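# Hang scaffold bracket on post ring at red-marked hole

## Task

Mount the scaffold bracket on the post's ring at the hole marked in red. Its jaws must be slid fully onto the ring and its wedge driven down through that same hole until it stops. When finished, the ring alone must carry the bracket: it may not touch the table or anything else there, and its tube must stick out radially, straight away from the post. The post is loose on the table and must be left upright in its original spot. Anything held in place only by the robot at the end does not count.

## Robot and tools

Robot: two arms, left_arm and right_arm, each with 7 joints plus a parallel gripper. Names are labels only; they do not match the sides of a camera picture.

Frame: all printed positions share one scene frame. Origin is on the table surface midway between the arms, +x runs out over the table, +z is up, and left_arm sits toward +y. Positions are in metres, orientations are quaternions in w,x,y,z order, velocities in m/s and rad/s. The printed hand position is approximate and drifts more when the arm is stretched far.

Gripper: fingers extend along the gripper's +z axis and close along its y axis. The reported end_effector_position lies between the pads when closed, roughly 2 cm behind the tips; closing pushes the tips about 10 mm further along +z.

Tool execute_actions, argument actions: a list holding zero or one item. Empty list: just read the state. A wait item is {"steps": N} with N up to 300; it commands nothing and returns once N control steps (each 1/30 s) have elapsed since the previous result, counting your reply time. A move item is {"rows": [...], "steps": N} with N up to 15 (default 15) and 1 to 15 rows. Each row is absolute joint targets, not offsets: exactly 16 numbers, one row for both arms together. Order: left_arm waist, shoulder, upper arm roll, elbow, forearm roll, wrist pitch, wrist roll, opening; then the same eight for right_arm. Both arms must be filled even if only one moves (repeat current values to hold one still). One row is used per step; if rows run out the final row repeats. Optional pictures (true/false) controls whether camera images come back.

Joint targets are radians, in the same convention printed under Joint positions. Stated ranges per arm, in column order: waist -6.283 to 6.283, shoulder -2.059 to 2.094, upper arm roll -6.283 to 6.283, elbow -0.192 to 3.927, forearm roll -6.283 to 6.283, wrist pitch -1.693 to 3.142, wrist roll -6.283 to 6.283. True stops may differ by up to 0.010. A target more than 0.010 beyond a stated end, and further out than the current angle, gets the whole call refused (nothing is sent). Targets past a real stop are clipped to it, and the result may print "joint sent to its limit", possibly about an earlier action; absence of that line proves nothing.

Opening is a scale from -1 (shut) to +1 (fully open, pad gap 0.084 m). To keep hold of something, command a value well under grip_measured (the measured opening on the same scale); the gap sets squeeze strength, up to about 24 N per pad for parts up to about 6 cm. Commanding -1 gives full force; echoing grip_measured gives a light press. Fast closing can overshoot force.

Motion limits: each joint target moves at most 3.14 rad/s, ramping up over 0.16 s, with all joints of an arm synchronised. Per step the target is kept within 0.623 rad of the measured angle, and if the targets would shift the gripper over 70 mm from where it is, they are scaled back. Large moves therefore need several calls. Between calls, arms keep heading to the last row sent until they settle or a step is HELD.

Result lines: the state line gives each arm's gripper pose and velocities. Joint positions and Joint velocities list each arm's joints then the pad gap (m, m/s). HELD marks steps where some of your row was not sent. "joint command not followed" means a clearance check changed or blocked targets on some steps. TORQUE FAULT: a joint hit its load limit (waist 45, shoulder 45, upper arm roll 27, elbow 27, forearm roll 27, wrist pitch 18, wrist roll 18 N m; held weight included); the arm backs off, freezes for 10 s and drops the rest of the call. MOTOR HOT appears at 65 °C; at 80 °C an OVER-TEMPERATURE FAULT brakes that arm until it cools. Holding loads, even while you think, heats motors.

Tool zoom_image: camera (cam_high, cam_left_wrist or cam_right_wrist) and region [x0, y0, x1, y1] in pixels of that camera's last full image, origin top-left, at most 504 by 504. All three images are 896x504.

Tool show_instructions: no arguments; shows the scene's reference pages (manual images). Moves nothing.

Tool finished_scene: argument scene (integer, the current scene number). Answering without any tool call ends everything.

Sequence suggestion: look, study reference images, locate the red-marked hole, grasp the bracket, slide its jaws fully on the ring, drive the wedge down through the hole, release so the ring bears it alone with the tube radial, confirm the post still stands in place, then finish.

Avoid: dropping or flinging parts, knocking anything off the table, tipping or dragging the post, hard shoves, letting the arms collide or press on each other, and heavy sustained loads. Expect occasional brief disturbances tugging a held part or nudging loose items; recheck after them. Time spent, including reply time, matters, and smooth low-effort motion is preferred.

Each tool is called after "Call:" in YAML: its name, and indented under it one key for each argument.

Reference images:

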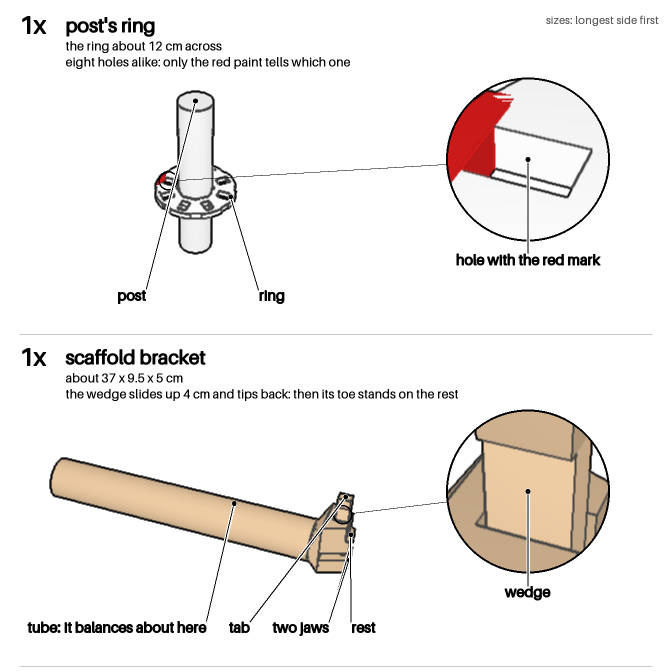

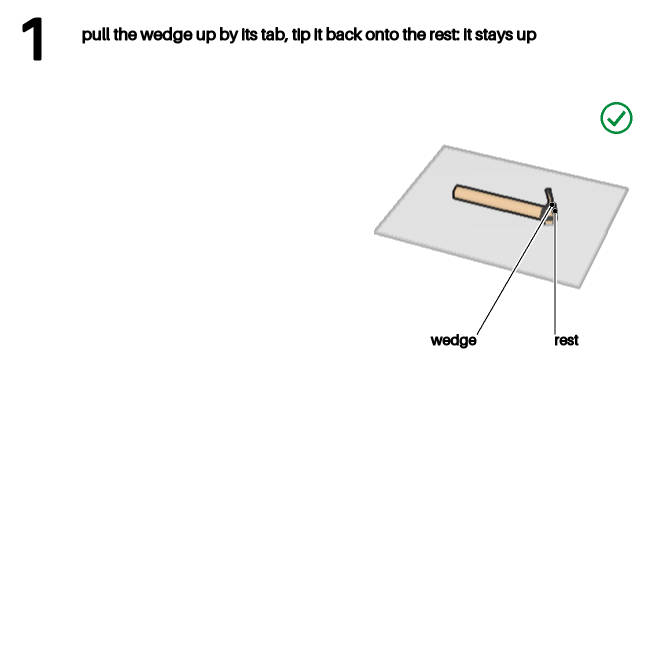

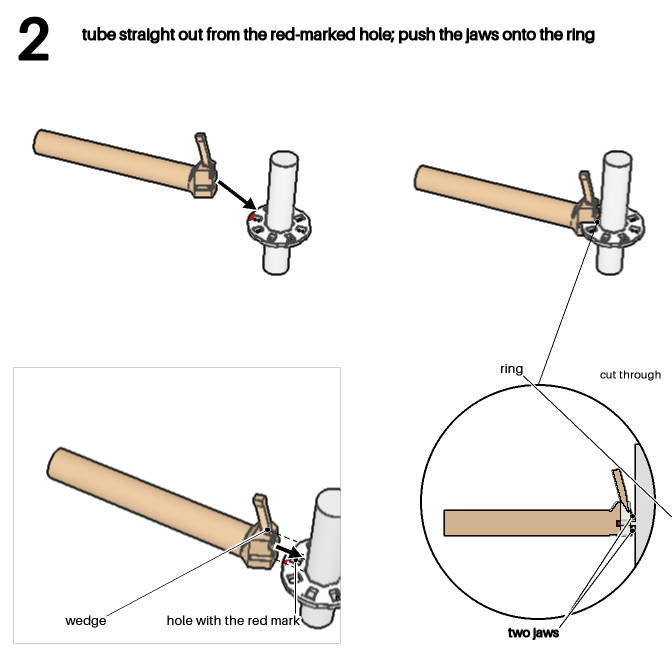

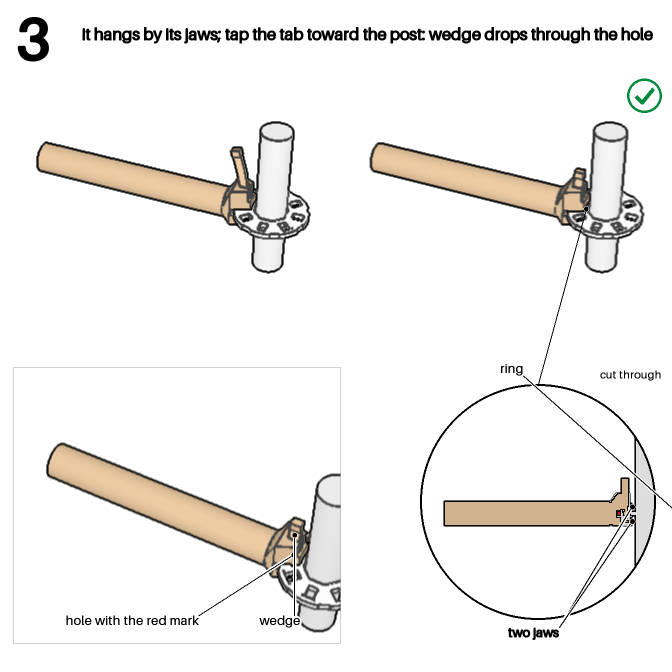

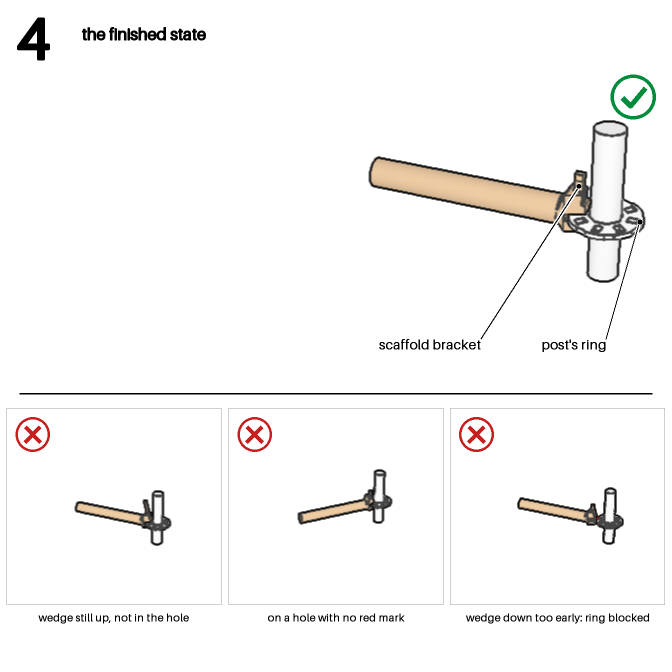

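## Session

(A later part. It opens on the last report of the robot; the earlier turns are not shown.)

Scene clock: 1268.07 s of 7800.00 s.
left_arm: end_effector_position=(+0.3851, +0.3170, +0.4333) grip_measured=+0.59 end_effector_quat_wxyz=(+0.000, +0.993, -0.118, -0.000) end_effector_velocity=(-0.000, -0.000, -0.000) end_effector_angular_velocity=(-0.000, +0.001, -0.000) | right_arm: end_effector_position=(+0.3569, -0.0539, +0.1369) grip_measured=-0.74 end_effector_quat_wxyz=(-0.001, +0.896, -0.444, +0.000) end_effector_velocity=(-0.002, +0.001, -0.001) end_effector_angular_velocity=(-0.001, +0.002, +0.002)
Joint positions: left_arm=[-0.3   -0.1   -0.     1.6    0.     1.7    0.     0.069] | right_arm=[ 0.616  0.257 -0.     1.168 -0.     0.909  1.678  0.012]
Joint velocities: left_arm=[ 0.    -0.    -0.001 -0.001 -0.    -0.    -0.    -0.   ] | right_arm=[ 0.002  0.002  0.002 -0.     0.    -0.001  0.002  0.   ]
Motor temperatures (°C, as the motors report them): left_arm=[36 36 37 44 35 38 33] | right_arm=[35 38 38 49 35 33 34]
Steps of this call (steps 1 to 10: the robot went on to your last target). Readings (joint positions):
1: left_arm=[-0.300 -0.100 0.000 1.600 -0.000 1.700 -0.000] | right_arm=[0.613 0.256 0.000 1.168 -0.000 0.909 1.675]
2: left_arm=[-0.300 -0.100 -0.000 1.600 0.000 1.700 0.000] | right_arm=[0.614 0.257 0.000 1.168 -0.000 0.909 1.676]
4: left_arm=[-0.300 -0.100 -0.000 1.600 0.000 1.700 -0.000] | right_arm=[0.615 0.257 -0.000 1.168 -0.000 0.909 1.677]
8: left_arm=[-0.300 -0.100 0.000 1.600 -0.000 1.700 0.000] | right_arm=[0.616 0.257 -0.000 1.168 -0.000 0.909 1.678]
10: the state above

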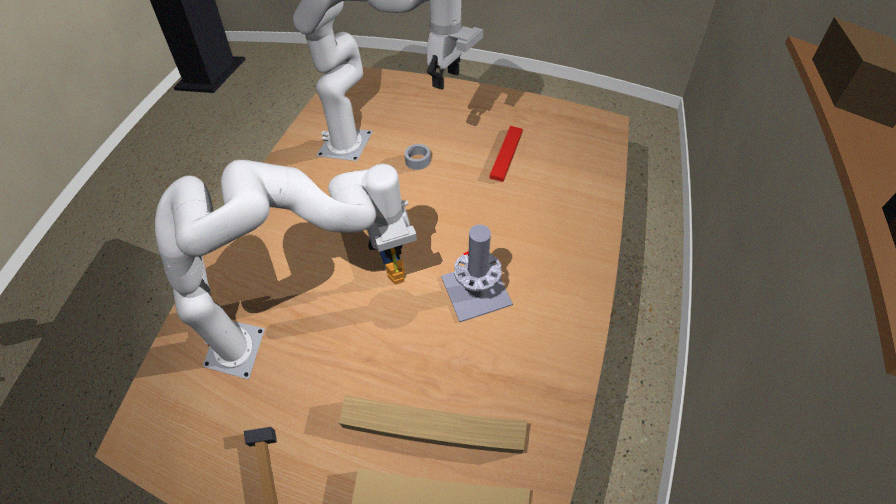

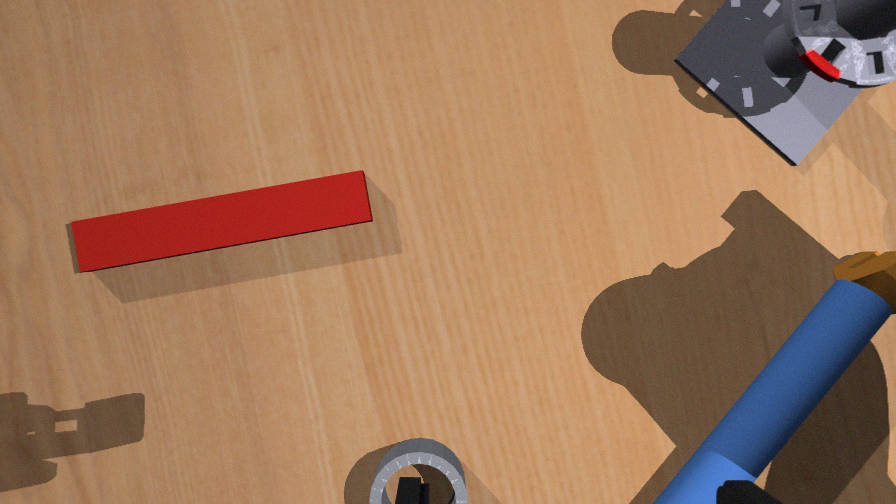

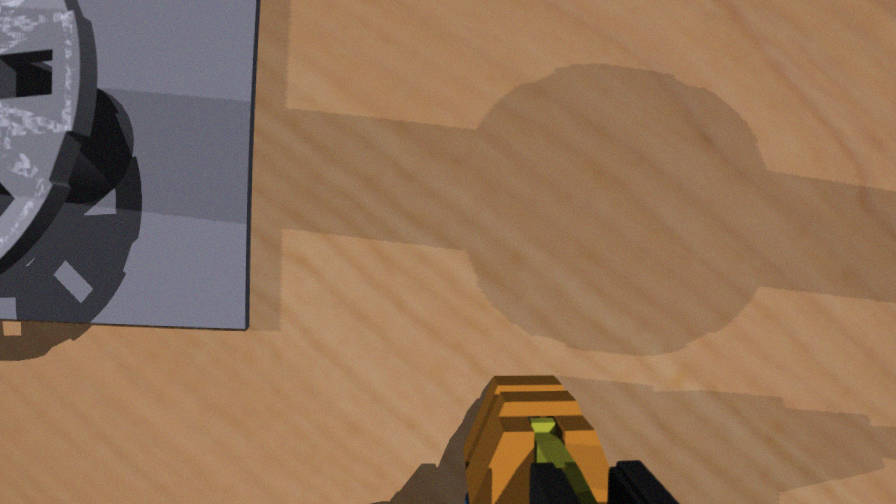

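Call:
execute_actions:
  actions:
    - {"rows": [ [-0.9372,-0.1,0,1.2,0,1.3,-3.0948,0.6,0.6164,0.2581,0,1.1670,0,0.9089,1.6784,-0.85]], "steps": 15}
  pictures: false

Call:
execute_actions:
  actions:
    - {"rows": [ [-0.9372,-0.1,0,1.2,0,1.3,-3.0948,0.6,0.6164,0.2581,0,1.1670,0,0.9089,1.6784,-0.85]], "steps": 15}
  pictures: false

Call:
execute_actions:
  actions:
    - {"rows": [ [-0.9372,-0.1,0,1.2,0,1.3,-3.0948,0.6,0.6164,0.2581,0,1.1670,0,0.9089,1.6784,-0.85]], "steps": 15}
  pictures: false

Scene clock: 1328.50 s of 7800.00 s.
left_arm: end_effector_position=(+0.3384, +0.1661, +0.3562) grip_measured=+0.59 end_effector_quat_wxyz=(-0.000, +0.998, -0.067, -0.000) end_effector_velocity=(-0.181, -0.305, -0.172) end_effector_angular_velocity=(+0.000, -0.003, +0.700) | right_arm: end_effector_position=(+0.3563, -0.0540, +0.1360) grip_measured=-0.74 end_effector_quat_wxyz=(+0.000, +0.896, -0.444, -0.000) end_effector_velocity=(+0.000, -0.000, +0.000) end_effector_angular_velocity=(+0.001, -0.001, -0.001)
Joint positions: left_arm=[-0.659 -0.099 -0.001  1.374 -0.     1.475 -0.462  0.069] | right_arm=[ 0.616  0.258 -0.     1.167 -0.     0.909  1.678  0.012]
Joint velocities: left_arm=[-0.795 -0.002  0.002 -0.495  0.001 -0.496 -1.493  0.   ] | right_arm=[-0.001 -0.001 -0.     0.     0.     0.     0.     0.   ]
Motor temperatures (°C, as the motors report them): left_arm=[36 36 37 44 35 38 33] | right_arm=[35 38 38 47 35 33 34]
Steps of this call (steps 1 to 15: the robot went on to your last target; steps 16 to 90: nothing new was sent; then 56.93 s passed at rest; steps 91 to 105: all 15 steps of this action). Readings (joint positions):
91: left_arm=[-0.300 -0.100 0.000 1.600 0.000 1.700 -0.000] | right_arm=[0.616 0.258 -0.000 1.167 0.000 0.909 1.678]
92: left_arm=[-0.304 -0.100 0.001 1.598 0.000 1.697 -0.005] | right_arm=[0.616 0.258 0.000 1.167 0.000 0.909 1.678]
94: left_arm=[-0.340 -0.102 0.007 1.575 0.001 1.670 -0.046] | right_arm=[0.616 0.258 -0.000 1.167 -0.000 0.909 1.678]
98: left_arm=[-0.464 -0.099 -0.001 1.496 -0.000 1.597 -0.173] | right_arm=[0.616 0.258 0.000 1.167 0.000 0.909 1.678]
105: the state above

Scene clock: 1329.00 s of 7800.00 s.
left_arm: end_effector_position=(+0.2609, +0.0755, +0.2977) grip_measured=+0.59 end_effector_quat_wxyz=(+0.000, +0.914, +0.405, +0.000) end_effector_velocity=(-0.023, -0.022, -0.017) end_effector_angular_velocity=(-0.011, -0.009, +2.877) | right_arm: end_effector_position=(+0.3563, -0.0540, +0.1360) grip_measured=-0.74 end_effector_quat_wxyz=(+0.000, +0.896, -0.444, -0.000) end_effector_velocity=(+0.000, -0.000, -0.000) end_effector_angular_velocity=(+0.001, +0.001, -0.003)
Joint positions: left_arm=[-0.927 -0.1    0.     1.207  0.     1.307 -1.698  0.069] | right_arm=[ 0.616  0.258 -0.     1.167 -0.     0.909  1.678  0.012]
Joint velocities: left_arm=[-0.091 -0.004  0.02  -0.057  0.002 -0.067 -2.948  0.   ] | right_arm=[-0.001  0.    -0.    -0.     0.002 -0.     0.    -0.   ]
Motor temperatures (°C, as the motors report them): left_arm=[36 36 37 44 35 38 33] | right_arm=[35 38 38 47 35 33 34]
Steps of this call (steps 1 to 15: all 15 steps of this action). Readings (joint positions):
1: left_arm=[-0.685 -0.100 -0.001 1.358 -0.000 1.458 -0.513] | right_arm=[0.616 0.258 -0.000 1.167 0.000 0.909 1.678]
2: left_arm=[-0.711 -0.100 -0.001 1.342 -0.000 1.442 -0.569] | right_arm=[0.616 0.258 -0.000 1.167 -0.000 0.909 1.678]
4: left_arm=[-0.761 -0.100 -0.001 1.310 -0.000 1.411 -0.692] | right_arm=[0.616 0.258 -0.000 1.167 -0.000 0.909 1.678]
8: left_arm=[-0.852 -0.100 -0.001 1.253 -0.000 1.354 -1.012] | right_arm=[0.616 0.258 -0.000 1.167 0.000 0.909 1.678]
15: the state above

Scene clock: 1329.50 s of 7800.00 s.
left_arm: end_effector_position=(+0.2573, +0.0727, +0.2954) grip_measured=+0.59 end_effector_quat_wxyz=(+0.000, +0.477, +0.879, -0.000) end_effector_velocity=(-0.001, -0.001, -0.001) end_effector_angular_velocity=(+0.001, +0.001, +0.870) | right_arm: end_effector_position=(+0.3563, -0.0540, +0.1360) grip_measured=-0.74 end_effector_quat_wxyz=(+0.000, +0.896, -0.444, -0.000) end_effector_velocity=(+0.000, -0.000, -0.000) end_effector_angular_velocity=(-0.000, +0.000, -0.001)
Joint positions: left_arm=[-0.937 -0.1    0.     1.2    0.     1.3   -3.019  0.069] | right_arm=[ 0.616  0.258 -0.     1.167  0.     0.909  1.678  0.012]
Joint velocities: left_arm=[-0.002  0.    -0.002 -0.001  0.    -0.    -0.873 -0.   ] | right_arm=[ 0.     0.    -0.001  0.     0.     0.     0.    -0.   ]
Motor temperatures (°C, as the motors report them): left_arm=[36 36 37 44 35 38 33] | right_arm=[35 38 38 47 35 33 34]
Steps of this call (steps 1 to 15: all 15 steps of this action). Readings (joint positions):
1: left_arm=[-0.929 -0.100 0.001 1.205 0.000 1.305 -1.796] | right_arm=[0.616 0.258 -0.000 1.167 -0.000 0.909 1.678]
2: left_arm=[-0.931 -0.100 0.001 1.204 0.000 1.303 -1.895] | right_arm=[0.616 0.258 -0.000 1.167 -0.000 0.909 1.678]
4: left_arm=[-0.934 -0.100 0.001 1.202 0.000 1.302 -2.093] | right_arm=[0.616 0.258 -0.000 1.167 0.000 0.909 1.678]
8: left_arm=[-0.936 -0.100 0.001 1.201 0.000 1.300 -2.488] | right_arm=[0.616 0.258 -0.000 1.167 -0.000 0.909 1.678]
15: the state above

Call:
execute_actions:
  actions:
    - {"rows": [ [-0.9372,0.1665,0,1.0868,0,0.9203,-3.0948,0.6,0.6164,0.2581,0,1.1670,0,0.9089,1.6784,-0.85]], "steps": 15}
  pictures: false

Call:
execute_actions:
  actions:
    - {"steps": 12}

Scene clock: 1336.03 s of 7800.00 s.
left_arm: end_effector_position=(+0.2847, +0.0399, +0.1534) grip_measured=+0.59 end_effector_quat_wxyz=(-0.004, +0.444, +0.896, +0.002) end_effector_velocity=(+0.025, -0.031, -0.038) end_effector_angular_velocity=(-0.084, -0.070, -0.001) | right_arm: end_effector_position=(+0.3563, -0.0540, +0.1360) grip_measured=-0.74 end_effector_quat_wxyz=(-0.000, +0.896, -0.444, -0.000) end_effector_velocity=(+0.000, -0.001, -0.000) end_effector_angular_velocity=(-0.001, +0.000, -0.003)
Joint positions: left_arm=[-0.937  0.158  0.     1.088 -0.     0.94  -3.095  0.069] | right_arm=[ 0.616  0.258 -0.     1.167 -0.     0.909  1.678  0.012]
Joint velocities: left_arm=[ 0.     0.1   -0.001 -0.012  0.    -0.221  0.     0.   ] | right_arm=[-0.001  0.    -0.    -0.    -0.     0.     0.002  0.   ]
Motor temperatures (°C, as the motors report them): left_arm=[36 36 37 44 35 38 33] | right_arm=[35 38 38 47 35 33 34]
Steps of this call (steps 1 to 30: the robot went on to your last target; steps 31 to 90: nothing new was sent; then 3.03 s passed at rest; steps 91 to 105: all 15 steps of this action). Readings (joint positions):
91: left_arm=[-0.937 -0.100 -0.000 1.200 -0.000 1.300 -3.095] | right_arm=[0.616 0.258 0.000 1.167 -0.000 0.909 1.678]
92: left_arm=[-0.937 -0.098 -0.000 1.199 0.000 1.295 -3.095] | right_arm=[0.616 0.258 0.000 1.167 -0.000 0.909 1.678]
94: left_arm=[-0.937 -0.073 -0.000 1.192 0.000 1.252 -3.095] | right_arm=[0.616 0.258 -0.000 1.167 -0.000 0.909 1.678]
98: left_arm=[-0.937 0.031 0.000 1.143 -0.000 1.114 -3.095] | right_arm=[0.616 0.258 -0.000 1.167 0.000 0.909 1.678]
105: the state above

Scene clock: 1336.43 s of 7800.00 s.
left_arm: end_effector_position=(+0.2869, +0.0371, +0.1506) grip_measured=+0.59 end_effector_quat_wxyz=(+0.000, +0.444, +0.896, -0.000) end_effector_velocity=(-0.001, +0.001, -0.003) end_effector_angular_velocity=(+0.004, +0.004, -0.000) | right_arm: end_effector_position=(+0.3563, -0.0540, +0.1360) grip_measured=-0.74 end_effector_quat_wxyz=(-0.000, +0.896, -0.444, -0.000) end_effector_velocity=(-0.000, +0.000, -0.000) end_effector_angular_velocity=(+0.000, +0.001, -0.001)
Joint positions: left_arm=[-0.937  0.166 -0.     1.087  0.     0.921 -3.095  0.069] | right_arm=[ 0.616  0.258 -0.     1.167  0.     0.909  1.678  0.012]
Joint velocities: left_arm=[-0.001  0.005  0.    -0.003 -0.    -0.003  0.     0.   ] | right_arm=[0.    0.001 0.    0.    0.001 0.    0.001 0.   ]
Motor temperatures (°C, as the motors report them): left_arm=[36 36 37 44 35 38 33] | right_arm=[35 38 38 47 35 33 34]
Steps of this call (steps 1 to 12: the robot went on to your last target). Readings (joint positions):
1: left_arm=[-0.937 0.160 0.000 1.088 -0.000 0.933 -3.095] | right_arm=[0.616 0.258 -0.000 1.167 -0.000 0.909 1.678]
2: left_arm=[-0.937 0.161 0.000 1.089 0.000 0.929 -3.095] | right_arm=[0.616 0.258 -0.000 1.167 -0.000 0.909 1.678]
4: left_arm=[-0.937 0.162 -0.000 1.090 0.000 0.924 -3.095] | right_arm=[0.616 0.258 0.000 1.167 -0.000 0.909 1.678]
8: left_arm=[-0.937 0.165 -0.000 1.088 0.000 0.921 -3.095] | right_arm=[0.616 0.258 -0.000 1.167 0.000 0.909 1.678]
12: the state above

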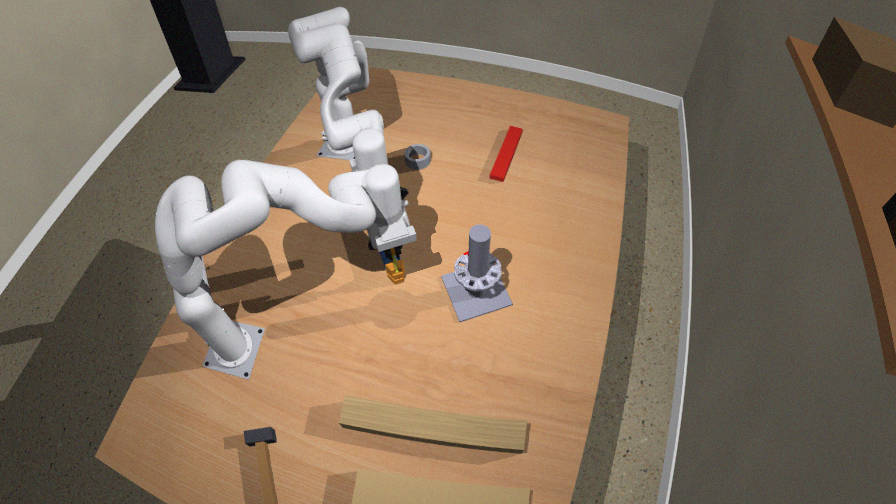

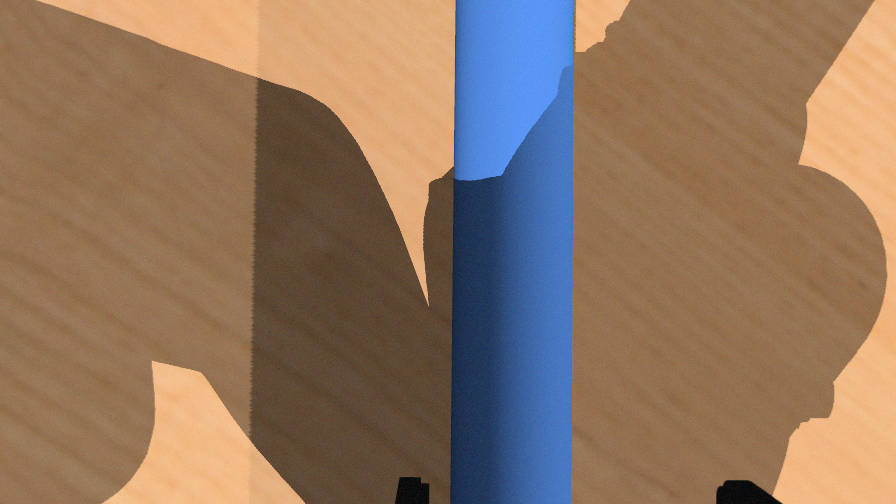

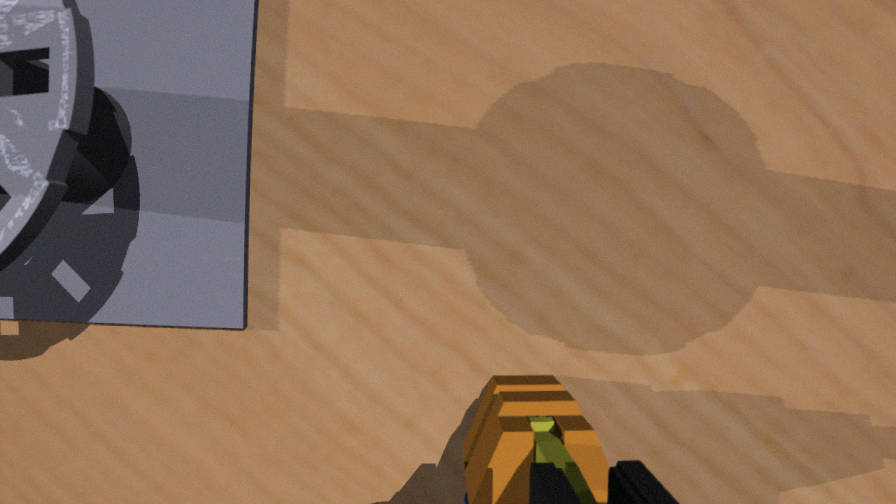

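Call:
execute_actions:
  actions:
    - {"rows": [ [-0.9433,0.2844,0,1.0197,0,0.7354,-3.1009,0.6,0.6164,0.2581,0,1.1670,0,0.9089,1.6784,-0.85]], "steps": 9}
  pictures: false

Call:
execute_actions:
  actions:
    - {"rows": [ [-0.9433,0.300,0,1.0169,0,0.7169,-3.1009,0.6,0.6164,0.2581,0,1.1670,0,0.9089,1.6784,-0.85], [-0.9433,0.316,0,1.0140,0,0.6980,-3.1009,0.6,0.6164,0.2581,0,1.1670,0,0.9089,1.6784,-0.85], [-0.9433,0.332,0,1.0111,0,0.6791,-3.1009,0.6,0.6164,0.2581,0,1.1670,0,0.9089,1.6784,-0.85], [-0.9433,0.348,0,1.0083,0,0.6603,-3.1009,0.6,0.6164,0.2581,0,1.1670,0,0.9089,1.6784,-0.85], [-0.9433,0.362,0,1.0058,0,0.6438,-3.1009,0.6,0.6164,0.2581,0,1.1670,0,0.9089,1.6784,-0.85], [-0.9433,0.374,0,1.0036,0,0.6296,-3.1009,0.6,0.6164,0.2581,0,1.1670,0,0.9089,1.6784,-0.85], [-0.9433,0.383,0,1.0020,0,0.6190,-3.1009,0.6,0.6164,0.2581,0,1.1670,0,0.9089,1.6784,-0.85], [-0.9433,0.388,0,1.0011,0,0.6131,-3.1009,0.6,0.6164,0.2581,0,1.1670,0,0.9089,1.6784,-0.85], [-0.9433,0.3908,0,1.0006,0,0.6097,-3.1009,0.6,0.6164,0.2581,0,1.1670,0,0.9089,1.6784,-0.85]], "steps": 15}

Scene clock: 1356.43 s of 7800.00 s.
left_arm: end_effector_position=(+0.2815, +0.0390, +0.0816) grip_measured=+0.59 end_effector_quat_wxyz=(-0.008, +0.444, +0.896, +0.003) end_effector_velocity=(+0.005, -0.011, -0.071) end_effector_angular_velocity=(-0.046, -0.038, +0.002) | right_arm: end_effector_position=(+0.3563, -0.0540, +0.1360) grip_measured=-0.74 end_effector_quat_wxyz=(-0.000, +0.896, -0.444, -0.000) end_effector_velocity=(+0.000, -0.000, -0.000) end_effector_angular_velocity=(-0.000, +0.000, -0.004)
Joint positions: left_arm=[-0.943  0.277 -0.     1.019 -0.     0.759 -3.1    0.069] | right_arm=[0.616 0.258 0.    1.167 0.    0.909 1.678 0.012]
Joint velocities: left_arm=[-0.008  0.137  0.002 -0.061 -0.    -0.258 -0.009  0.   ] | right_arm=[-0.     0.    -0.     0.     0.    -0.     0.004 -0.   ]
Motor temperatures (°C, as the motors report them): left_arm=[36 37 37 44 35 38 33] | right_arm=[35 38 38 47 35 33 34]
Steps of this call (steps 1 to 30: the robot went on to your last target; steps 31 to 90: nothing new was sent; then 16.70 s passed at rest; steps 91 to 99: all 9 steps of this action). Readings (joint positions):
91: left_arm=[-0.937 0.167 0.000 1.087 -0.000 0.920 -3.095] | right_arm=[0.616 0.258 -0.000 1.167 0.000 0.909 1.678]
92: left_arm=[-0.937 0.168 0.000 1.086 0.000 0.915 -3.095] | right_arm=[0.616 0.258 -0.000 1.167 -0.000 0.909 1.678]
94: left_arm=[-0.939 0.191 0.000 1.076 0.000 0.872 -3.096] | right_arm=[0.616 0.258 -0.000 1.167 0.000 0.909 1.678]
98: left_arm=[-0.942 0.270 -0.000 1.024 -0.000 0.769 -3.100] | right_arm=[0.616 0.258 0.000 1.167 0.000 0.909 1.678]
99: the state above

Scene clock: 1356.93 s of 7800.00 s.
left_arm: end_effector_position=(+0.2847, +0.0350, +0.0315) grip_measured=+0.59 end_effector_quat_wxyz=(+0.000, +0.444, +0.896, -0.000) end_effector_velocity=(+0.007, -0.009, -0.000) end_effector_angular_velocity=(-0.027, -0.022, -0.000) | right_arm: end_effector_position=(+0.3563, -0.0540, +0.1360) grip_measured=-0.74 end_effector_quat_wxyz=(-0.000, +0.896, -0.444, -0.000) end_effector_velocity=(+0.000, -0.000, +0.000) end_effector_angular_velocity=(+0.000, -0.001, -0.001)
Joint positions: left_arm=[-0.943  0.388 -0.     1.002  0.     0.613 -3.101  0.069] | right_arm=[ 0.616  0.258 -0.     1.167 -0.     0.909  1.678  0.012]
Joint velocities: left_arm=[-0.     0.013 -0.     0.01   0.    -0.038 -0.001  0.   ] | right_arm=[-0.001 -0.     0.001  0.    -0.    -0.     0.001  0.   ]
Motor temperatures (°C, as the motors report them): left_arm=[36 37 37 44 35 38 33] | right_arm=[35 38 38 47 35 33 34]
Steps of this call (steps 1 to 15: all 15 steps of this action). Readings (joint positions):
1: left_arm=[-0.943 0.280 -0.000 1.019 -0.000 0.751 -3.100] | right_arm=[0.616 0.258 -0.000 1.167 0.000 0.909 1.678]
2: left_arm=[-0.943 0.283 -0.000 1.020 -0.000 0.742 -3.101] | right_arm=[0.616 0.258 0.000 1.167 0.000 0.909 1.678]
4: left_arm=[-0.943 0.299 -0.000 1.021 0.000 0.715 -3.101] | right_arm=[0.616 0.258 0.000 1.167 -0.000 0.909 1.678]
8: left_arm=[-0.943 0.355 0.000 1.007 -0.000 0.653 -3.101] | right_arm=[0.616 0.258 -0.000 1.167 -0.000 0.909 1.678]
15: the state above

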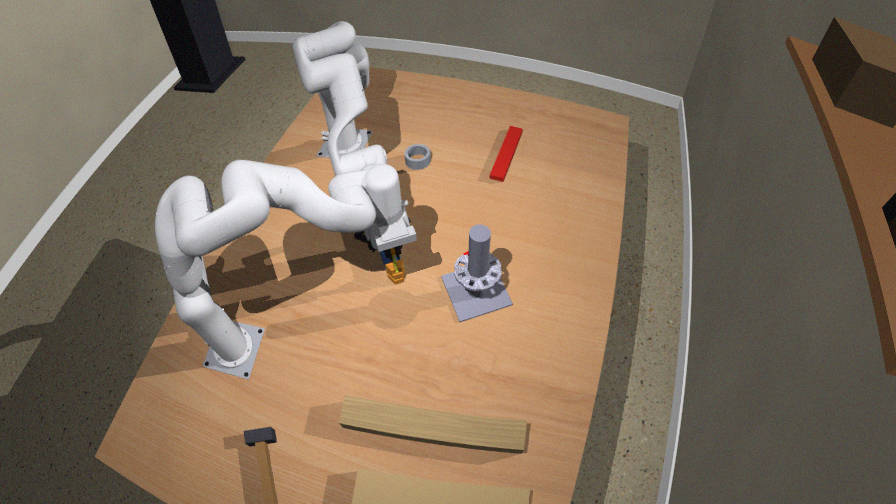

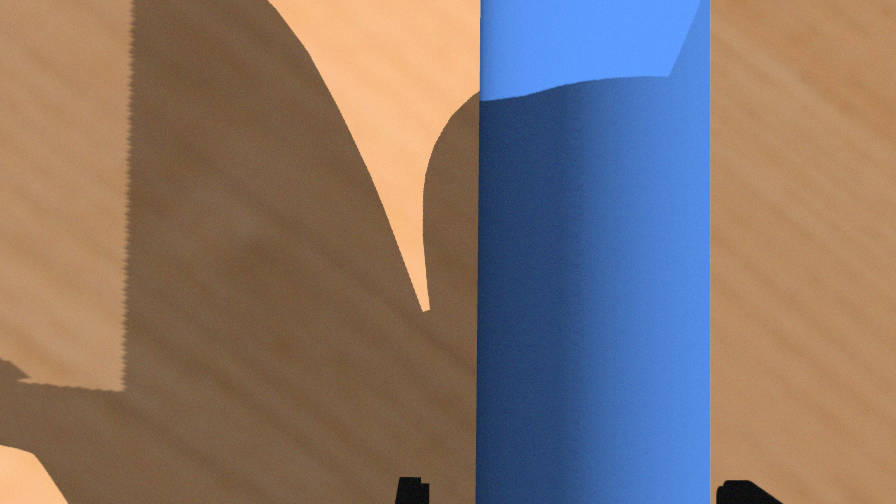

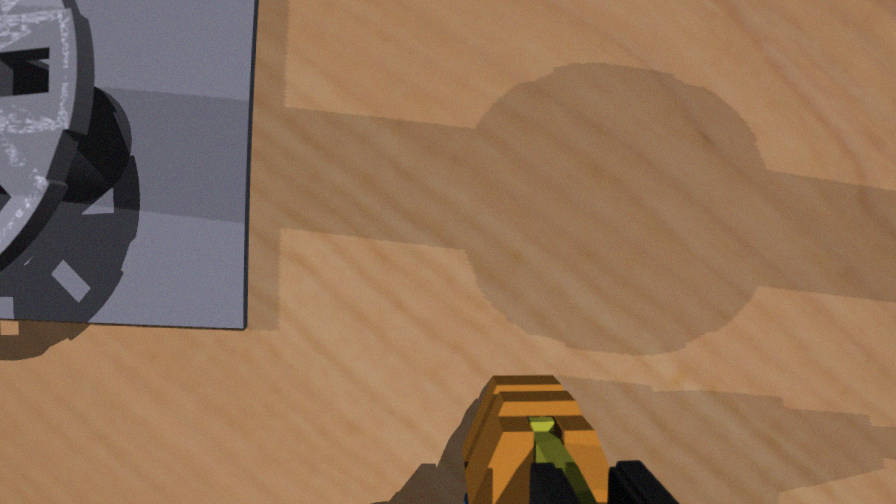

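Call:
execute_actions:
  actions:
    - {"rows": [ [-0.9433,0.3908,0,1.0006,0,0.6097,-3.1009,0.5,0.6164,0.2581,0,1.1670,0,0.9089,1.6784,-0.85], [-0.9433,0.3908,0,1.0006,0,0.6097,-3.1009,0.4,0.6164,0.2581,0,1.1670,0,0.9089,1.6784,-0.85], [-0.9433,0.3908,0,1.0006,0,0.6097,-3.1009,0.32,0.6164,0.2581,0,1.1670,0,0.9089,1.6784,-0.85], [-0.9433,0.3908,0,1.0006,0,0.6097,-3.1009,0.26,0.6164,0.2581,0,1.1670,0,0.9089,1.6784,-0.85], [-0.9433,0.3908,0,1.0006,0,0.6097,-3.1009,0.22,0.6164,0.2581,0,1.1670,0,0.9089,1.6784,-0.85], [-0.9433,0.3908,0,1.0006,0,0.6097,-3.1009,0.19,0.6164,0.2581,0,1.1670,0,0.9089,1.6784,-0.85], [-0.9433,0.3908,0,1.0006,0,0.6097,-3.1009,0.16,0.6164,0.2581,0,1.1670,0,0.9089,1.6784,-0.85], [-0.9433,0.3908,0,1.0006,0,0.6097,-3.1009,0.13,0.6164,0.2581,0,1.1670,0,0.9089,1.6784,-0.85], [-0.9433,0.3908,0,1.0006,0,0.6097,-3.1009,0.10,0.6164,0.2581,0,1.1670,0,0.9089,1.6784,-0.85], [-0.9433,0.3908,0,1.0006,0,0.6097,-3.1009,0.05,0.6164,0.2581,0,1.1670,0,0.9089,1.6784,-0.85], [-0.9433,0.3908,0,1.0006,0,0.6097,-3.1009,-0.1,0.6164,0.2581,0,1.1670,0,0.9089,1.6784,-0.85], [-0.9433,0.3908,0,1.0006,0,0.6097,-3.1009,-0.4,0.6164,0.2570,0,1.1679,0,0.9109,1.6784,-0.82], [-0.9433,0.3908,0,1.0006,0,0.6097,-3.1009,-1,0.6164,0.2560,0,1.1687,0,0.9127,1.6784,-0.80], [-0.9433,0.3908,0,1.0006,0,0.6097,-3.1009,-1,0.6164,0.2553,0,1.1693,0,0.9140,1.6784,-0.80]], "steps": 15}
  pictures: false

Call:
execute_actions:
  actions:
    - {"rows": [ [-0.9433,0.3908,0,1.0006,0,0.6097,-3.1009,-1,0.6168,0.2554,0,1.1694,0,0.9140,1.6788,-0.8], [-0.9433,0.3908,0,1.0006,0,0.6097,-3.1009,-1,0.6181,0.2556,0,1.1697,0,0.9141,1.6801,-0.8], [-0.9433,0.3908,0,1.0006,0,0.6097,-3.1009,-1,0.6200,0.2560,0,1.1702,0,0.9142,1.6820,-0.8], [-0.9433,0.3908,0,1.0006,0,0.6097,-3.1009,-1,0.6224,0.2566,0,1.1709,0,0.9143,1.6844,-0.8], [-0.9433,0.3908,0,1.0006,0,0.6097,-3.1009,-1,0.6253,0.2572,0,1.1716,0,0.9144,1.6873,-0.8], [-0.9433,0.3908,0,1.0006,0,0.6097,-3.1009,-1,0.6285,0.2580,0,1.1723,0,0.9143,1.6905,-0.8], [-0.9433,0.3908,0,1.0006,0,0.6097,-3.1009,-1,0.6318,0.2589,0,1.1731,0,0.9142,1.6938,-0.8], [-0.9433,0.3908,0,1.0006,0,0.6097,-3.1009,-1,0.6353,0.2599,0,1.1738,0,0.9139,1.6973,-0.8], [-0.9433,0.3908,0,1.0006,0,0.6097,-3.1009,-1,0.6386,0.2609,0,1.1744,0,0.9135,1.7006,-0.8], [-0.9433,0.3908,0,1.0006,0,0.6097,-3.1009,-1,0.6418,0.2619,0,1.1750,0,0.9131,1.7038,-0.8], [-0.9433,0.3908,0,1.0006,0,0.6097,-3.1009,-1,0.6447,0.2628,0,1.1755,0,0.9127,1.7067,-0.8], [-0.9433,0.3908,0,1.0006,0,0.6097,-3.1009,-1,0.6471,0.2636,0,1.1759,0,0.9123,1.7091,-0.8], [-0.9433,0.3908,0,1.0006,0,0.6097,-3.1009,-1,0.6490,0.2643,0,1.1762,0,0.9119,1.7110,-0.8], [-0.9433,0.3908,0,1.0006,0,0.6097,-3.1009,-1,0.6503,0.2647,0,1.1763,0,0.9116,1.7123,-0.8], [-0.9433,0.3908,0,1.0006,0,0.6097,-3.1009,-1,0.6507,0.2649,0,1.1764,0,0.9115,1.7127,-0.8]], "steps": 15}
  pictures: false

Call:
execute_actions:
  actions:
    - {"steps": 10}

Call:
zoom_image:
  camera: "cam_high"
  region: [340, 200, 460, 310]

Scene clock: 1392.07 s of 7800.00 s.
left_arm: end_effector_position=(+0.2850, +0.0356, +0.0302) grip_measured=+0.13 end_effector_quat_wxyz=(+0.000, +0.444, +0.896, +0.000) end_effector_velocity=(-0.001, -0.000, +0.000) end_effector_angular_velocity=(+0.000, +0.004, +0.000) | right_arm: end_effector_position=(+0.3561, -0.0541, +0.1368) grip_measured=-0.74 end_effector_quat_wxyz=(+0.000, +0.896, -0.444, -0.000) end_effector_velocity=(-0.001, -0.002, +0.011) end_effector_angular_velocity=(-0.007, +0.002, +0.002)
Joint positions: left_arm=[-0.943  0.391  0.001  1.001  0.     0.61  -3.101  0.05 ] | right_arm=[0.616 0.257 0.    1.168 0.    0.912 1.678 0.012]
Joint velocities: left_arm=[ 0.001 -0.    -0.002  0.001 -0.003  0.003  0.001  0.   ] | right_arm=[ 0.002 -0.019 -0.001  0.011 -0.004  0.036  0.001 -0.001]
Motor temperatures (°C, as the motors report them): left_arm=[36 37 37 43 35 38 33] | right_arm=[35 38 38 47 35 33 34]
Steps of this call (steps 1 to 15: the robot went on to your last target; steps 16 to 90: nothing new was sent; then 31.63 s passed at rest; steps 91 to 105: all 15 steps of this action). Readings (joint positions):
91: left_arm=[-0.943 0.391 0.000 1.001 -0.000 0.610 -3.101] | right_arm=[0.616 0.258 0.000 1.167 0.000 0.909 1.678]
92: left_arm=[-0.943 0.391 0.000 1.001 0.000 0.610 -3.101] | right_arm=[0.616 0.258 0.000 1.167 -0.000 0.909 1.678]
94: left_arm=[-0.943 0.391 -0.000 1.001 -0.000 0.610 -3.101] | right_arm=[0.616 0.258 -0.000 1.167 -0.000 0.909 1.678]
98: left_arm=[-0.943 0.391 0.001 1.001 0.000 0.610 -3.101] | right_arm=[0.616 0.258 0.000 1.167 0.000 0.909 1.678]
105: the state above

Scene clock: 1392.57 s of 7800.00 s.
left_arm: end_effector_position=(+0.2839, +0.0351, +0.0302) grip_measured=+0.13 end_effector_quat_wxyz=(-0.000, +0.445, +0.896, +0.000) end_effector_velocity=(+0.002, +0.003, +0.003) end_effector_angular_velocity=(+0.002, +0.000, +0.010) | right_arm: end_effector_position=(+0.3469, -0.0439, +0.1344) grip_measured=-0.74 end_effector_quat_wxyz=(+0.003, +0.896, -0.445, -0.000) end_effector_velocity=(+0.004, +0.005, +0.003) end_effector_angular_velocity=(+0.001, -0.021, -0.045)
Joint positions: left_arm=[-0.944  0.39  -0.001  1.     0.     0.611 -3.101  0.05 ] | right_arm=[ 0.645  0.265 -0.002  1.173 -0.001  0.913  1.708  0.012]
Joint velocities: left_arm=[ 0.002 -0.009  0.005 -0.003 -0.001  0.008 -0.003 -0.002] | right_arm=[ 0.039  0.006 -0.035  0.016 -0.006 -0.006  0.055  0.   ]
Motor temperatures (°C, as the motors report them): left_arm=[36 37 37 43 35 38 33] | right_arm=[35 38 38 47 35 33 34]
Steps of this call (steps 1 to 15: all 15 steps of this action). Readings (joint positions):
1: left_arm=[-0.943 0.391 0.000 1.001 0.000 0.610 -3.101] | right_arm=[0.616 0.257 -0.000 1.168 0.000 0.913 1.678]
2: left_arm=[-0.943 0.390 0.000 1.001 0.000 0.610 -3.101] | right_arm=[0.616 0.256 -0.000 1.168 0.000 0.913 1.679]
4: left_arm=[-0.943 0.390 0.000 1.001 0.000 0.610 -3.101] | right_arm=[0.618 0.257 -0.000 1.168 -0.000 0.914 1.680]
8: left_arm=[-0.943 0.390 -0.000 1.000 0.000 0.610 -3.101] | right_arm=[0.626 0.259 -0.001 1.170 -0.000 0.915 1.688]
15: the state above

Scene clock: 1392.90 s of 7800.00 s.
left_arm: end_effector_position=(+0.2842, +0.0355, +0.0302) grip_measured=+0.13 end_effector_quat_wxyz=(-0.000, +0.444, +0.896, +0.000) end_effector_velocity=(+0.001, +0.001, +0.000) end_effector_angular_velocity=(+0.000, -0.000, +0.001) | right_arm: end_effector_position=(+0.3469, -0.0426, +0.1348) grip_measured=-0.74 end_effector_quat_wxyz=(+0.002, +0.895, -0.446, +0.000) end_effector_velocity=(-0.001, +0.003, +0.001) end_effector_angular_velocity=(+0.004, -0.002, +0.006)
Joint positions: left_arm=[-0.943  0.39  -0.     1.    -0.     0.611 -3.101  0.05 ] | right_arm=[ 0.649  0.266 -0.003  1.175 -0.001  0.912  1.713  0.012]
Joint velocities: left_arm=[-0.    -0.     0.002 -0.     0.     0.    -0.     0.   ] | right_arm=[ 0.004 -0.001  0.002  0.002  0.001 -0.001 -0.001 -0.   ]
Motor temperatures (°C, as the motors report them): left_arm=[36 37 37 43 35 38 33] | right_arm=[35 38 38 47 35 33 34]
Steps of this call (steps 1 to 10: the robot went on to your last target). Readings (joint positions):
1: left_arm=[-0.944 0.390 -0.001 1.000 0.000 0.611 -3.101] | right_arm=[0.646 0.265 -0.003 1.173 -0.001 0.913 1.709]
2: left_arm=[-0.944 0.390 -0.000 1.000 -0.000 0.611 -3.101] | right_arm=[0.647 0.266 -0.003 1.174 -0.001 0.913 1.710]
4: left_arm=[-0.943 0.390 -0.000 1.000 -0.000 0.611 -3.101] | right_arm=[0.648 0.266 -0.004 1.174 -0.001 0.913 1.711]
8: left_arm=[-0.943 0.390 -0.000 1.000 -0.000 0.611 -3.101] | right_arm=[0.648 0.266 -0.004 1.175 -0.001 0.912 1.712]
10: the state above

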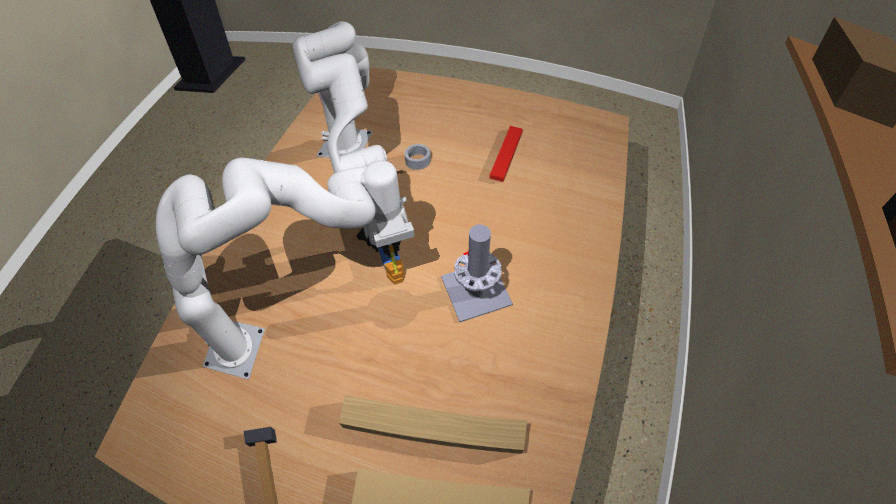

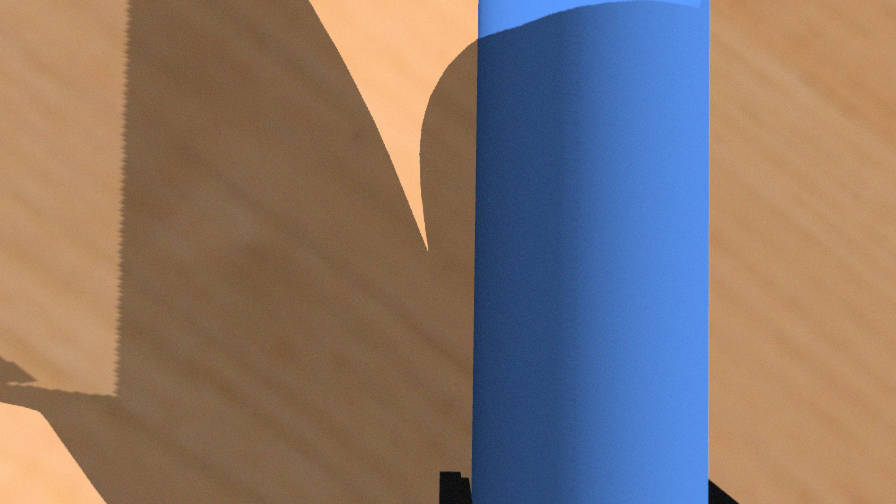

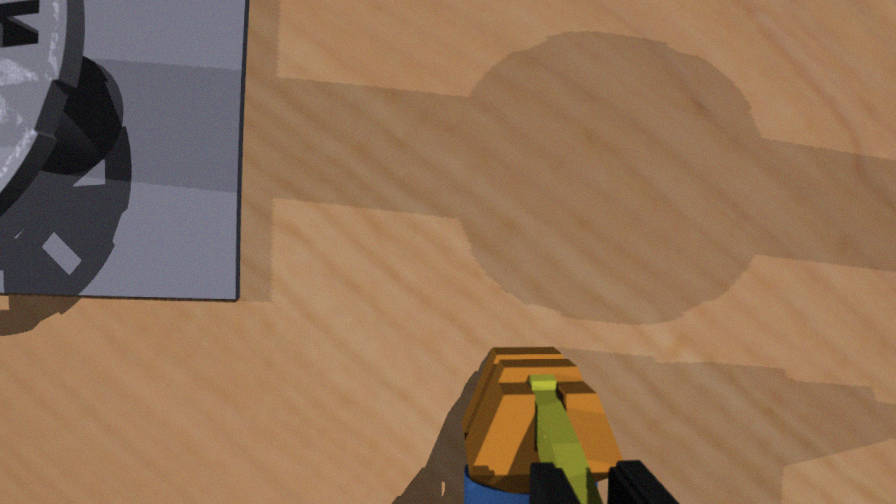

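Region (340, 200, 460, 310) of cam_high's 896x504 image, scaled by 4.200, with more detail than that image has; it fills the top 462 rows of this view, and the rest is white.

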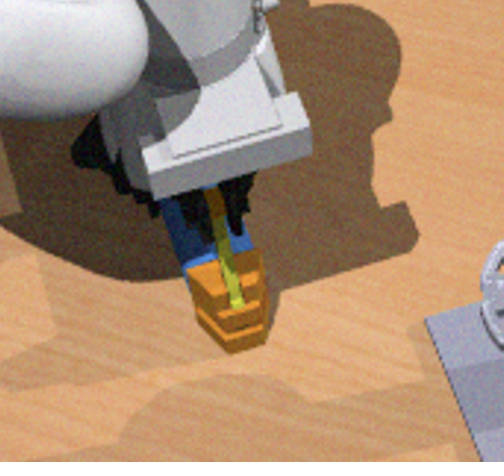

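Call:
execute_actions:
  actions:
    - {"rows": [ [-0.9433,0.3908,0,1.0006,0,0.6097,-3.1009,-1,0.648,0.2665,0,1.1745,0,0.908,1.710,-0.8], [-0.9433,0.3908,0,1.0006,0,0.6097,-3.1009,-1,0.647,0.2675,0,1.1735,0,0.906,1.709,-0.8], [-0.9433,0.3908,0,1.0006,0,0.6097,-3.1009,-1,0.647,0.2675,0,1.1735,0,0.906,1.709,-0.8], [-0.9433,0.3908,0,1.0006,0,0.6097,-3.1009,-1,0.647,0.2675,0,1.1735,0,0.906,1.709,-0.8], [-0.9433,0.3908,0,1.0006,0,0.6097,-3.1009,-1,0.647,0.2675,0,1.1735,0,0.906,1.709,-0.76], [-0.9433,0.3908,0,1.0006,0,0.6097,-3.1009,-1,0.647,0.2675,0,1.1735,0,0.906,1.709,-0.73], [-0.9433,0.3908,0,1.0006,0,0.6097,-3.1009,-1,0.647,0.2675,0,1.1735,0,0.906,1.709,-0.70], [-0.9433,0.3908,0,1.0006,0,0.6097,-3.1009,-1,0.647,0.2675,0,1.1735,0,0.906,1.709,-0.67], [-0.9433,0.3908,0,1.0006,0,0.6097,-3.1009,-1,0.647,0.2675,0,1.1735,0,0.906,1.709,-0.62], [-0.9433,0.3908,0,1.0006,0,0.6097,-3.1009,-1,0.647,0.2675,0,1.1735,0,0.906,1.709,-0.5], [-0.9433,0.3908,0,1.0006,0,0.6097,-3.1009,-1,0.647,0.2675,0,1.1735,0,0.906,1.709,-0.3]], "steps": 15}

Scene clock: 1413.03 s of 7800.00 s.
left_arm: end_effector_position=(+0.2849, +0.0353, +0.0294) grip_measured=+0.13 end_effector_quat_wxyz=(+0.000, +0.444, +0.896, -0.000) end_effector_velocity=(-0.001, +0.001, -0.000) end_effector_angular_velocity=(+0.002, +0.001, +0.000) | right_arm: end_effector_position=(+0.3449, -0.0364, +0.1368) grip_measured=-0.32 end_effector_quat_wxyz=(-0.004, +0.898, -0.441, +0.000) end_effector_velocity=(+0.026, -0.053, -0.028) end_effector_angular_velocity=(-0.070, +0.031, -0.092)
Joint positions: left_arm=[-0.943  0.393  0.     1.001  0.     0.608 -3.101  0.05 ] | right_arm=[0.65  0.265 0.005 1.177 0.002 0.904 1.709 0.03 ]
Joint velocities: left_arm=[ 0.    -0.002  0.    -0.002 -0.     0.002 -0.    -0.   ] | right_arm=[-0.037  0.024 -0.065 -0.035 -0.012  0.012  0.    -0.   ]
Motor temperatures (°C, as the motors report them): left_arm=[36 37 37 44 35 39 33] | right_arm=[35 39 39 52 35 33 34]
Steps of this call (steps 1 to 15: the robot went on to your last target; steps 16 to 120: nothing new was sent; then 15.63 s passed at rest; steps 121 to 135: all 15 steps of this action). Readings (joint positions):
121: left_arm=[-0.943 0.391 -0.000 1.000 -0.000 0.610 -3.101] | right_arm=[0.651 0.265 -0.003 1.176 -0.000 0.911 1.713]
122: left_arm=[-0.943 0.391 0.000 1.000 0.000 0.610 -3.101] | right_arm=[0.650 0.265 -0.003 1.176 0.000 0.910 1.712]
124: left_arm=[-0.943 0.392 0.000 1.000 -0.000 0.609 -3.101] | right_arm=[0.649 0.266 -0.002 1.175 0.000 0.908 1.710]
128: left_arm=[-0.943 0.392 0.000 1.000 -0.000 0.609 -3.101] | right_arm=[0.649 0.265 0.004 1.176 0.002 0.906 1.709]
135: the state above

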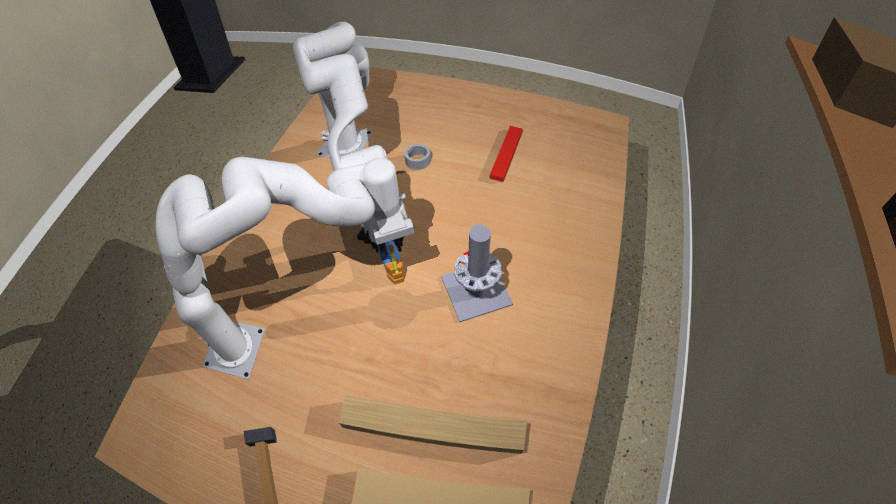

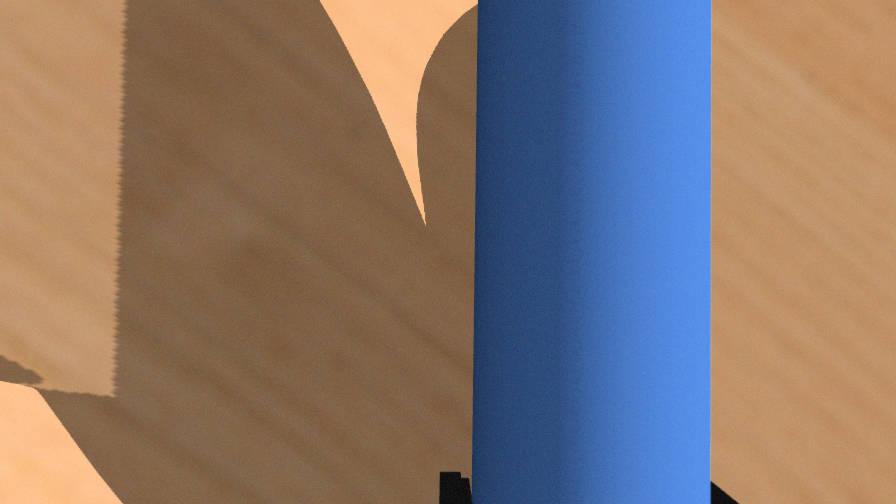

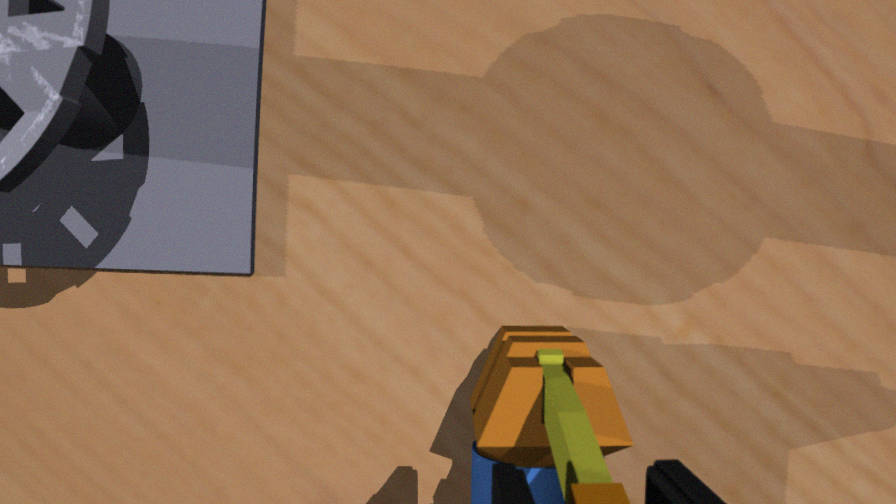

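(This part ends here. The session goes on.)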